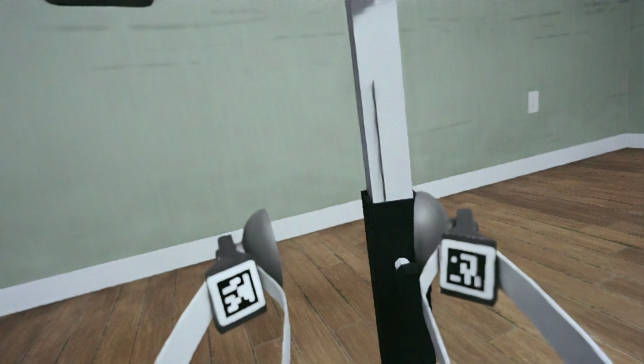

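execute_actions:
  actions:
    - {"r1":{"base":{"translate_m":0.03},"joints":{"wrist_pitch_rad":-0.4}}}
  cameras: []

execute_actions:
  actions:
    - {"r1":{"joints":{"wrist_yaw_rad":3.0}}}
  cameras: []

execute_actions:
  actions:
    - {"r1":{"base":{"rotate_rad":1.6}}}
  cameras: []

execute_actions:
  actions:
    - {"r1":{"base":{"translate_m":0.12}}}
  cameras: []

execute_actions:
  actions:
    - {"r1":{"base":{"rotate_rad":-1.6}}}
  cameras: []

execute_actions:
  actions:
    - {"r1":{"base":{"translate_m":-0.07},"joints":{"wrist_yaw_rad":0,"lift_m":0.35}}}
  cameras: []

execute_actions:
  actions:
    - {"r1":{"joints":{"wrist_pitch_rad":0}}}
  cameras: ["r1_wrist_camera"]

Scene clock: 314.93 s.
r1.base_odometry: x=-0.157 y=-3.485 heading=-1.044 (m, m, rad; r1's odometry frame)
r1.turned_by_wheels: +0.000 (rad since the last result)
r1.turned_by_imu: +0.001 (rad since the last result)
r1.base_tilt: forward=-0.9 right=-0.4 (deg)
r1.lidar_m: 0.67 1.97 2.13 3.21 2.42 1.13 2.82 2.79 2.10 0.50 1.66 0.66
r1.head_depth_mm: 1743 2034 2267 1842 1541 1324 1162 / 1691 1943 2202 690 1533 1321 1160 / 1614 1867 2042 615 893 1285 1147 / 1562 1782 2015 624 1439 1266 1171 / 1509 1708 1985 1788 696 1296 1144 / 1445 1637 1903 1770 592 1263 1129 / 1401 1577 1816 1762 1487 1226 1124
r1.base_status: done
r1.joint_positions: lift_m=+0.380 arm_m=+0.002 wrist_yaw_rad=+0.003 wrist_pitch_rad=-0.415 wrist_roll_rad=+0.003 gripper_m=+0.070 head_pan_rad=-1.563 head_tilt_rad=-0.792
r1.joint_status: all done
r1.motor_effort: left_wheel=+2(6) right_wheel=-2(4) lift_m=+33(33) arm_m=-3(3) wrist_yaw_rad=-3(4) wrist_pitch_rad=+5(7) wrist_roll_rad=-1(1) gripper_m=+0(0) head_pan_rad=-3(3) head_tilt_rad=-5(5) (%)
r1.hand_pose: x=-0.0209 y=-0.3719 z=+0.3930 quat_wxyz=(+0.691, +0.147, -0.692, -0.145) (m; r1's base frame)
r1.wrist_depth_mm: - - - - 228 - - / - - - - 246 - - / - - - - 276 977 905 / - - 900 878 306 798 749 / 836 793 788 741 376 669 636 / 703 680 - 621 551 564 548 / 602 595 550 536 491 497 491
r2.base_odometry: x=-3.083 y=-0.872 heading=-2.613 (m, m, rad; r2's odometry frame)
r2.turned_by_wheels: +0.000 (rad since the last result)
r2.turned_by_imu: +0.000 (rad since the last result)
r2.base_tilt: forward=+0.5 right=+0.6 (deg)
r2.lidar_m: 1.23 1.28 1.49 1.44 1.50 2.09 2.24 0.79 0.66 0.79 1.71 1.27
r2.head_depth_mm: 3036 2599 2060 1718 1255 1212 1150 / 3087 2630 2072 1752 1423 1265 1128 / 3063 2637 2057 - 1473 1296 1152 / 3085 760 943 1687 1426 1296 1149 / 3013 2721 2064 1784 1507 1308 1157 / 3023 2739 2160 1776 1507 1320 1162 / 3034 2760 2148 1795 1514 1320 1172
r2.base_status: not commanded
r2.joint_positions: lift_m=+0.560 arm_m=+0.435 wrist_yaw_rad=+0.032 wrist_pitch_rad=-0.020 wrist_roll_rad=-0.005 gripper_m=-0.019 head_pan_rad=-1.563 head_tilt_rad=-0.790
r2.joint_status: not commanded
r2.motor_effort: left_wheel=+3(3) right_wheel=-3(4) lift_m=+25(24) arm_m=-4(3) wrist_yaw_rad=-1(1) wrist_pitch_rad=+9(9) wrist_roll_rad=+2(2) gripper_m=-22(22) head_pan_rad=-2(2) head_tilt_rad=-6(6) (%)
r2.hand_pose: x=-0.0133 y=-0.8358 z=+0.6697 quat_wxyz=(+0.709, +0.018, -0.705, +0.004) (m; r2's base frame)
r2.wrist_depth_mm: - - - 111 - - - / - - - 115 - - - / - - - 118 - - - / - - - 122 - - - / - - - 127 - - - / - - - 130 - - - / - - - 135 - - -
pictures: none
No camera images: the call's "cameras" was empty. Leave "cameras" out to get every camera's image.

Scene clock: 317.43 s.
r1.base_odometry: x=-0.157 y=-3.485 heading=-1.044 (m, m, rad; r1's odometry frame)
r1.turned_by_wheels: +0.000 (rad since the last result)
r1.turned_by_imu: +0.001 (rad since the last result)
r1.base_tilt: forward=-0.9 right=-0.3 (deg)
r1.lidar_m: 0.67 1.96 2.13 3.24 2.41 1.13 2.82 2.79 2.10 0.50 1.66 0.66
r1.head_depth_mm: 1758 2039 2291 1852 1548 1328 1165 / 1678 1947 2202 688 1537 1321 1153 / 1616 1884 2032 615 892 1288 1149 / 1565 1802 2003 626 1447 1247 1142 / 1503 1704 1964 1795 697 1291 1153 / 1447 1642 1896 1774 591 1254 1126 / 1403 1581 1812 1760 1482 1231 1124
r1.base_status: not commanded
r1.joint_positions: lift_m=+0.380 arm_m=+0.002 wrist_yaw_rad=+2.997 wrist_pitch_rad=-0.415 wrist_roll_rad=+0.003 gripper_m=+0.070 head_pan_rad=-1.563 head_tilt_rad=-0.792
r1.joint_status: all done
r1.motor_effort: left_wheel=+2(2) right_wheel=-2(1) lift_m=+33(33) arm_m=-4(5) wrist_yaw_rad=+3(4) wrist_pitch_rad=+5(5) wrist_roll_rad=-1(1) gripper_m=+0(0) head_pan_rad=-1(3) head_tilt_rad=-5(4) (%)
r1.hand_pose: x=+0.0112 y=+0.0752 z=+0.3929 quat_wxyz=(+0.196, +0.701, +0.095, +0.679) (m; r1's base frame)
r1.wrist_depth_mm: 701 - - - - - - / - - - - - - - / - - - - - 956 904 / - 919 932 866 845 790 739 / 884 808 - 724 709 652 622 / 723 670 - 622 593 566 555 / 602 590 - 548 520 501 483
r2.base_odometry: x=-3.083 y=-0.872 heading=-2.613 (m, m, rad; r2's odometry frame)
r2.turned_by_wheels: +0.000 (rad since the last result)
r2.turned_by_imu: +0.000 (rad since the last result)
r2.base_tilt: forward=+0.5 right=+0.6 (deg)
r2.lidar_m: 1.22 1.28 1.49 1.44 1.51 2.08 2.25 0.78 0.66 0.79 1.71 1.27
r2.head_depth_mm: 3059 2619 2077 1708 1251 1216 1155 / 3073 2580 2067 1742 1491 1266 1134 / 3046 2652 2063 - 1482 1292 1150 / 3060 760 942 1692 1424 1302 1156 / 3025 2712 2084 1748 1502 1311 1162 / 2996 2728 2175 1767 1515 1318 1162 / 3029 2763 2177 1789 1527 1318 1165
r2.base_status: not commanded
r2.joint_positions: lift_m=+0.560 arm_m=+0.435 wrist_yaw_rad=+0.032 wrist_pitch_rad=-0.020 wrist_roll_rad=-0.005 gripper_m=-0.019 head_pan_rad=-1.563 head_tilt_rad=-0.790
r2.joint_status: not commanded
r2.motor_effort: left_wheel=+3(2) right_wheel=-3(4) lift_m=+24(25) arm_m=-3(3) wrist_yaw_rad=-1(2) wrist_pitch_rad=+9(9) wrist_roll_rad=+2(2) gripper_m=-22(23) head_pan_rad=-2(2) head_tilt_rad=-6(7) (%)
r2.hand_pose: x=-0.0133 y=-0.8358 z=+0.6697 quat_wxyz=(+0.709, +0.018, -0.705, +0.004) (m; r2's base frame)
r2.wrist_depth_mm: - - - 111 - - - / - - - 114 - - - / - - - 118 - - - / - - - 123 - - - / - - - 127 - - - / - - - 131 - - - / - - - 136 - - -
pictures: none
No camera images: the call's "cameras" was empty. Leave "cameras" out to get every camera's image.

Scene clock: 321.00 s.
r1.base_odometry: x=-0.157 y=-3.485 heading=+0.556 (m, m, rad; r1's odometry frame)
r1.turned_by_wheels: +1.600 (rad since the last result)
r1.turned_by_imu: +1.580 (rad since the last result)
r1.base_tilt: forward=-1.0 right=-0.4 (deg)
r1.lidar_m: 3.31 0.89 1.13 2.81 2.79 2.06 0.50 1.66 0.66 0.74 1.96 2.15
r1.head_depth_mm: 2064 2340 2290 1854 625 1299 1163 / 657 2270 2284 736 1474 1240 1158 / 1862 2074 808 955 1300 1150 1150 / 1841 2108 791 1676 1479 1164 1146 / 1781 2027 2205 1789 1501 1268 1153 / 1719 1951 2108 1764 1493 1286 1132 / 1666 1882 2066 1746 1477 1276 1126
r1.base_status: done
r1.joint_positions: lift_m=+0.380 arm_m=+0.002 wrist_yaw_rad=+2.997 wrist_pitch_rad=-0.416 wrist_roll_rad=+0.003 gripper_m=+0.070 head_pan_rad=-1.563 head_tilt_rad=-0.792
r1.joint_status: not commanded
r1.motor_effort: left_wheel=-1(5) right_wheel=+2(5) lift_m=+33(32) arm_m=-4(3) wrist_yaw_rad=+3(4) wrist_pitch_rad=+5(5) wrist_roll_rad=-1(1) gripper_m=+0(0) head_pan_rad=-2(4) head_tilt_rad=-4(5) (%)
r1.hand_pose: x=+0.0111 y=+0.0752 z=+0.3929 quat_wxyz=(+0.196, +0.701, +0.096, +0.679) (m; r1's base frame)
r1.wrist_depth_mm: - - - - - - - / - - - - - - - / - - - - - 942 901 / - - 935 882 831 778 724 / 890 793 - 723 697 664 624 / 714 673 - 616 594 558 554 / 611 590 - 555 528 507 480
r2.base_odometry: x=-3.083 y=-0.872 heading=-2.613 (m, m, rad; r2's odometry frame)
r2.turned_by_wheels: +0.000 (rad since the last result)
r2.turned_by_imu: +0.000 (rad since the last result)
r2.base_tilt: forward=+0.4 right=+0.5 (deg)
r2.lidar_m: 1.22 1.28 1.49 1.44 1.50 2.08 2.24 1.47 0.66 0.79 1.71 1.27
r2.head_depth_mm: 3047 2589 2052 924 1282 1139 1146 / 3037 2594 2077 1740 1456 1270 1134 / 3072 2611 2073 - 1486 1291 1150 / 3025 759 944 1693 1420 1305 1154 / 3063 2732 2066 1759 1497 1307 1158 / 3013 2728 2160 1776 1516 1318 1164 / 3023 2772 2170 1796 1524 1324 1167
r2.base_status: not commanded
r2.joint_positions: lift_m=+0.560 arm_m=+0.435 wrist_yaw_rad=+0.032 wrist_pitch_rad=-0.020 wrist_roll_rad=-0.005 gripper_m=-0.019 head_pan_rad=-1.563 head_tilt_rad=-0.790
r2.joint_status: not commanded
r2.motor_effort: left_wheel=+3(2) right_wheel=-3(4) lift_m=+24(24) arm_m=-3(3) wrist_yaw_rad=-2(2) wrist_pitch_rad=+9(9) wrist_roll_rad=+2(3) gripper_m=-22(22) head_pan_rad=-3(3) head_tilt_rad=-6(5) (%)
r2.hand_pose: x=-0.0133 y=-0.8358 z=+0.6697 quat_wxyz=(+0.709, +0.018, -0.705, +0.004) (m; r2's base frame)
r2.wrist_depth_mm: - - - 111 - - - / - - - 114 - - - / - - - 118 - - - / - - - 123 - - - / - - - 126 - - - / - - - 131 - - - / - - - 136 - - -
pictures: none
No camera images: the call's "cameras" was empty. Leave "cameras" out to get every camera's image.

Scene clock: 323.43 s.
r1.base_odometry: x=-0.055 y=-3.422 heading=+0.556 (m, m, rad; r1's odometry frame)
r1.turned_by_wheels: +0.000 (rad since the last result)
r1.turned_by_imu: +0.001 (rad since the last result)
r1.base_tilt: forward=-1.0 right=-0.5 (deg)
r1.lidar_m: 3.22 0.78 1.08 2.85 2.83 2.20 0.61 1.77 0.71 0.79 1.92 2.10
r1.head_depth_mm: 1870 736 2168 763 1542 1276 1157 / 1933 2244 804 1008 1469 1157 1154 / 1862 2163 2181 1681 1300 1163 1150 / 1797 2057 2246 1799 1521 1249 1140 / 1739 1984 2167 1797 1501 1295 1160 / 1673 1895 2098 1769 1490 1287 1131 / 1623 1833 2036 1750 1479 1282 1124
r1.base_status: done
r1.joint_positions: lift_m=+0.380 arm_m=+0.002 wrist_yaw_rad=+2.997 wrist_pitch_rad=-0.416 wrist_roll_rad=+0.003 gripper_m=+0.070 head_pan_rad=-1.563 head_tilt_rad=-0.792
r1.joint_status: not commanded
r1.motor_effort: left_wheel=-1(3) right_wheel=+2(7) lift_m=+33(33) arm_m=-5(4) wrist_yaw_rad=+4(3) wrist_pitch_rad=+5(5) wrist_roll_rad=-1(1) gripper_m=+0(0) head_pan_rad=-4(3) head_tilt_rad=-5(5) (%)
r1.hand_pose: x=+0.0111 y=+0.0751 z=+0.3928 quat_wxyz=(+0.196, +0.701, +0.096, +0.679) (m; r1's base frame)
r1.wrist_depth_mm: - - - - - - - / - - - - - - - / - - - - - 970 918 / - - 907 842 816 765 738 / 861 794 - 723 693 670 641 / 706 672 - 627 579 558 554 / 598 597 - 544 522 504 489
r2.base_odometry: x=-3.083 y=-0.872 heading=-2.613 (m, m, rad; r2's odometry frame)
r2.turned_by_wheels: +0.000 (rad since the last result)
r2.turned_by_imu: +0.000 (rad since the last result)
r2.base_tilt: forward=+0.4 right=+0.6 (deg)
r2.lidar_m: 1.22 1.28 1.49 1.44 1.50 2.09 2.24 0.71 0.82 0.79 1.71 1.27
r2.head_depth_mm: 3022 2575 2055 1717 1465 1144 1146 / 3050 2625 2091 1745 1488 1271 1137 / 3063 2638 2052 - 1484 1297 1147 / 3035 759 943 1687 1431 1308 1156 / 3040 2702 2080 1766 1495 1312 1160 / 3060 2716 2163 1782 1510 1317 1160 / 3035 2744 2170 1796 1523 1332 1173
r2.base_status: not commanded
r2.joint_positions: lift_m=+0.560 arm_m=+0.435 wrist_yaw_rad=+0.032 wrist_pitch_rad=-0.020 wrist_roll_rad=-0.005 gripper_m=-0.019 head_pan_rad=-1.563 head_tilt_rad=-0.790
r2.joint_status: not commanded
r2.motor_effort: left_wheel=+3(3) right_wheel=-3(4) lift_m=+24(24) arm_m=-4(4) wrist_yaw_rad=-2(2) wrist_pitch_rad=+9(9) wrist_roll_rad=+2(2) gripper_m=-22(22) head_pan_rad=-2(2) head_tilt_rad=-5(7) (%)
r2.hand_pose: x=-0.0133 y=-0.8358 z=+0.6697 quat_wxyz=(+0.709, +0.018, -0.705, +0.004) (m; r2's base frame)
r2.wrist_depth_mm: - - - 111 - - - / - - - 115 - - - / - - - 119 - - - / - - - 122 - - - / - - - 127 - - - / - - - 131 - - - / - - - 136 - - -
pictures: none
No camera images: the call's "cameras" was empty. Leave "cameras" out to get every camera's image.

Scene clock: 326.93 s.
r1.base_odometry: x=-0.055 y=-3.422 heading=-1.044 (m, m, rad; r1's odometry frame)
r1.turned_by_wheels: -1.600 (rad since the last result)
r1.turned_by_imu: -1.579 (rad since the last result)
r1.base_tilt: forward=-1.0 right=-0.3 (deg)
r1.lidar_m: 0.77 1.92 2.08 3.16 2.32 1.08 2.85 2.83 2.25 0.61 1.77 0.71
r1.head_depth_mm: 1873 2206 2299 1844 1549 1327 1158 / 1796 2092 2277 1776 1540 1316 1158 / 1735 1984 679 845 1490 1309 1147 / 1671 1916 695 873 1473 1274 1147 / 1609 1831 2072 1734 1461 1292 1151 / 1546 1758 1990 1769 1399 1286 1129 / 1496 1693 1934 1743 1390 1277 1128
r1.base_status: done
r1.joint_positions: lift_m=+0.380 arm_m=+0.002 wrist_yaw_rad=+2.997 wrist_pitch_rad=-0.416 wrist_roll_rad=+0.003 gripper_m=+0.070 head_pan_rad=-1.563 head_tilt_rad=-0.792
r1.joint_status: not commanded
r1.motor_effort: left_wheel=+2(5) right_wheel=-2(5) lift_m=+33(33) arm_m=-4(4) wrist_yaw_rad=+3(3) wrist_pitch_rad=+5(5) wrist_roll_rad=-1(1) gripper_m=+0(0) head_pan_rad=-3(3) head_tilt_rad=-4(5) (%)
r1.hand_pose: x=+0.0111 y=+0.0751 z=+0.3928 quat_wxyz=(+0.196, +0.701, +0.096, +0.679) (m; r1's base frame)
r1.wrist_depth_mm: - - - - - - - / 634 - - - - - - / - - - - - 923 895 / - 779 929 883 806 781 741 / 843 788 - 732 684 670 631 / 703 674 - 623 592 579 541 / 606 586 - 550 521 501 485
r2.base_odometry: x=-3.083 y=-0.872 heading=-2.613 (m, m, rad; r2's odometry frame)
r2.turned_by_wheels: +0.000 (rad since the last result)
r2.turned_by_imu: +0.000 (rad since the last result)
r2.base_tilt: forward=+0.5 right=+0.6 (deg)
r2.lidar_m: 1.22 1.28 1.49 1.44 1.50 2.09 2.24 0.70 3.47 0.79 1.71 1.26
r2.head_depth_mm: 3016 2593 2075 1711 1470 1283 1154 / 3051 2593 2072 1761 1486 1267 1132 / 3048 2633 2080 - 1478 1295 1151 / 3059 759 948 1695 1438 1302 1150 / 3043 2725 2074 1775 1505 1307 1158 / 3004 2712 2157 1777 1514 1314 1161 / 3044 2779 2162 1782 1514 1324 1169
r2.base_status: not commanded
r2.joint_positions: lift_m=+0.560 arm_m=+0.435 wrist_yaw_rad=+0.032 wrist_pitch_rad=-0.020 wrist_roll_rad=-0.005 gripper_m=-0.019 head_pan_rad=-1.563 head_tilt_rad=-0.790
r2.joint_status: not commanded
r2.motor_effort: left_wheel=+2(2) right_wheel=-4(4) lift_m=+24(24) arm_m=-3(3) wrist_yaw_rad=-2(2) wrist_pitch_rad=+10(9) wrist_roll_rad=+2(2) gripper_m=-22(22) head_pan_rad=-3(2) head_tilt_rad=-5(7) (%)
r2.hand_pose: x=-0.0133 y=-0.8358 z=+0.6697 quat_wxyz=(+0.709, +0.018, -0.705, +0.004) (m; r2's base frame)
r2.wrist_depth_mm: - - - 110 - - - / - - - 114 - - - / - - - 118 - - - / - - - 123 - - - / - - - 127 - - - / - - - 131 - - - / - - - 137 - - -
pictures: none
No camera images: the call's "cameras" was empty. Leave "cameras" out to get every camera's image.

Scene clock: 329.43 s.
r1.base_odometry: x=-0.090 y=-3.361 heading=-1.044 (m, m, rad; r1's odometry frame)
r1.turned_by_wheels: +0.000 (rad since the last result)
r1.turned_by_imu: +0.001 (rad since the last result)
r1.base_tilt: forward=-0.9 right=-0.4 (deg)
r1.lidar_m: 0.83 1.98 2.15 3.26 2.27 1.02 2.79 2.76 2.27 0.61 1.80 0.77
r1.head_depth_mm: 1902 2215 2305 1845 1557 1329 1162 / 1828 2121 2285 1845 1528 1314 1158 / 1762 2016 2183 1767 1518 1316 1144 / 1690 1933 662 898 1443 1291 1162 / 1631 1854 1991 1652 1506 1294 1135 / 1572 1790 2032 779 1460 1292 1132 / 1514 1718 1958 1743 1406 1278 1126
r1.base_status: done
r1.joint_positions: lift_m=+0.350 arm_m=+0.002 wrist_yaw_rad=+0.003 wrist_pitch_rad=-0.417 wrist_roll_rad=+0.003 gripper_m=+0.070 head_pan_rad=-1.563 head_tilt_rad=-0.792
r1.joint_status: all done
r1.motor_effort: left_wheel=+2(4) right_wheel=-2(7) lift_m=+22(28) arm_m=-4(4) wrist_yaw_rad=-2(4) wrist_pitch_rad=+5(5) wrist_roll_rad=-1(1) gripper_m=+0(0) head_pan_rad=-5(2) head_tilt_rad=-4(5) (%)
r1.hand_pose: x=-0.0208 y=-0.3717 z=+0.3632 quat_wxyz=(+0.691, +0.147, -0.692, -0.146) (m; r1's base frame)
r1.wrist_depth_mm: - - - - - - - / - - - - - - - / - - - 998 939 879 844 / - 945 874 774 773 744 695 / 795 773 744 659 632 618 586 / 651 634 - 558 546 542 525 / 561 556 522 497 489 476 464
r2.base_odometry: x=-3.083 y=-0.872 heading=-2.613 (m, m, rad; r2's odometry frame)
r2.turned_by_wheels: +0.000 (rad since the last result)
r2.turned_by_imu: +0.000 (rad since the last result)
r2.base_tilt: forward=+0.5 right=+0.6 (deg)
r2.lidar_m: 1.23 1.28 1.49 1.44 1.50 2.09 2.24 0.77 3.46 0.79 1.71 1.26
r2.head_depth_mm: 3028 2605 2081 1713 1445 1282 1154 / 3062 2649 2077 1747 1450 1269 1132 / 3043 2653 2065 - 1491 1304 1147 / 3061 760 945 1689 1432 1298 1154 / 3060 2716 2065 1764 1497 1309 1156 / 3068 2745 2124 1784 1506 1309 1166 / 3013 2787 2162 1784 1527 1320 1165
r2.base_status: not commanded
r2.joint_positions: lift_m=+0.560 arm_m=+0.435 wrist_yaw_rad=+0.032 wrist_pitch_rad=-0.020 wrist_roll_rad=-0.005 gripper_m=-0.019 head_pan_rad=-1.563 head_tilt_rad=-0.790
r2.joint_status: not commanded
r2.motor_effort: left_wheel=+2(2) right_wheel=-4(4) lift_m=+24(25) arm_m=-3(4) wrist_yaw_rad=-1(2) wrist_pitch_rad=+9(10) wrist_roll_rad=+2(2) gripper_m=-22(22) head_pan_rad=-2(2) head_tilt_rad=-6(5) (%)
r2.hand_pose: x=-0.0133 y=-0.8358 z=+0.6697 quat_wxyz=(+0.709, +0.018, -0.705, +0.004) (m; r2's base frame)
r2.wrist_depth_mm: - - - 111 - - - / - - - 114 - - - / - - - 118 - - - / - - - 123 - - - / - - - 127 - - - / - - - 130 - - - / - - - 137 - - -
pictures: none
No camera images: the call's "cameras" was empty. Leave "cameras" out to get every camera's image.

Scene clock: 330.47 s.
r1.base_odometry: x=-0.090 y=-3.361 heading=-1.044 (m, m, rad; r1's odometry frame)
r1.turned_by_wheels: +0.000 (rad since the last result)
r1.turned_by_imu: +0.000 (rad since the last result)
r1.base_tilt: forward=-0.9 right=-0.4 (deg)
r1.lidar_m: 0.83 1.98 2.15 3.28 2.27 1.02 2.80 2.76 2.27 0.61 1.79 0.77
r1.head_depth_mm: 1895 2221 2299 1856 1542 1330 1164 / 1817 2115 2287 1836 1535 1311 1156 / 1761 2026 2199 1776 1526 1310 1146 / 1688 1935 663 899 1444 1287 1157 / 1630 1849 1980 1658 1500 1296 1137 / 1574 1783 2008 781 1456 1285 1131 / 1518 1708 1969 1750 1415 1277 1133
r1.base_status: not commanded
r1.joint_positions: lift_m=+0.350 arm_m=+0.002 wrist_yaw_rad=+0.003 wrist_pitch_rad=-0.025 wrist_roll_rad=+0.003 gripper_m=+0.070 head_pan_rad=-1.563 head_tilt_rad=-0.792
r1.joint_status: all done
r1.motor_effort: left_wheel=+2(2) right_wheel=-2(2) lift_m=+22(22) arm_m=-4(4) wrist_yaw_rad=-3(4) wrist_pitch_rad=+8(8) wrist_roll_rad=-1(1) gripper_m=+0(0) head_pan_rad=-3(3) head_tilt_rad=-4(4) (%)
r1.hand_pose: x=-0.0207 y=-0.4028 z=+0.4585 quat_wxyz=(+0.706, +0.010, -0.708, -0.008) (m; r1's base frame)
r1.wrist_depth_mm: - - - - - - - / - - - - - - - / - - - - - - - / - - - - - - - / - - - - - - - / - - - 933 927 888 862 / 950 907 807 772 760 713 680
r2.base_odometry: x=-3.083 y=-0.872 heading=-2.613 (m, m, rad; r2's odometry frame)
r2.turned_by_wheels: +0.000 (rad since the last result)
r2.turned_by_imu: +0.000 (rad since the last result)
r2.base_tilt: forward=+0.5 right=+0.6 (deg)
r2.lidar_m: 1.22 1.28 1.48 1.44 1.50 2.08 2.24 0.77 3.44 0.79 1.71 1.26
r2.head_depth_mm: 3085 2605 2070 1704 1471 1281 1154 / 3075 2619 2082 1746 1494 1269 1137 / 3037 2610 2073 - 1478 1300 1147 / 3021 760 944 1696 1431 1304 1151 / 3009 2719 2072 1770 1498 1310 1159 / 3019 2730 2153 1770 1515 1320 1163 / 3042 2732 2170 1784 1513 1323 1162
r2.base_status: not commanded
r2.joint_positions: lift_m=+0.560 arm_m=+0.435 wrist_yaw_rad=+0.032 wrist_pitch_rad=-0.020 wrist_roll_rad=-0.005 gripper_m=-0.019 head_pan_rad=-1.563 head_tilt_rad=-0.790
r2.joint_status: not commanded
r2.motor_effort: left_wheel=+3(3) right_wheel=-3(4) lift_m=+25(24) arm_m=-3(3) wrist_yaw_rad=-2(1) wrist_pitch_rad=+9(10) wrist_roll_rad=+2(2) gripper_m=-23(22) head_pan_rad=-3(2) head_tilt_rad=-6(6) (%)
r2.hand_pose: x=-0.0133 y=-0.8358 z=+0.6697 quat_wxyz=(+0.709, +0.018, -0.705, +0.004) (m; r2's base frame)
r2.wrist_depth_mm: - - - 111 - - - / - - - 115 - - - / - - - 118 - - - / - - - 123 - - - / - - - 127 - - - / - - - 130 - - - / - - - 136 - - -
pictures: r1_wrist_camera
Images, in order (width x height): r1_wrist_camera 644x364.

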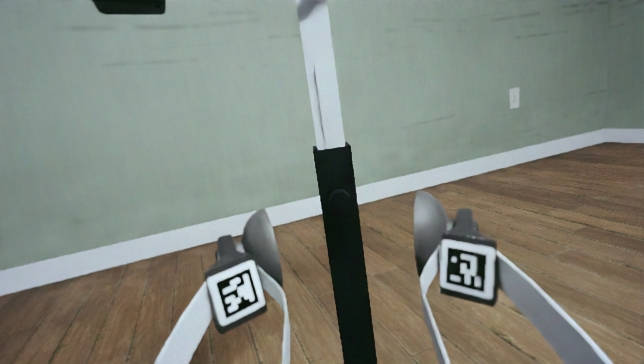

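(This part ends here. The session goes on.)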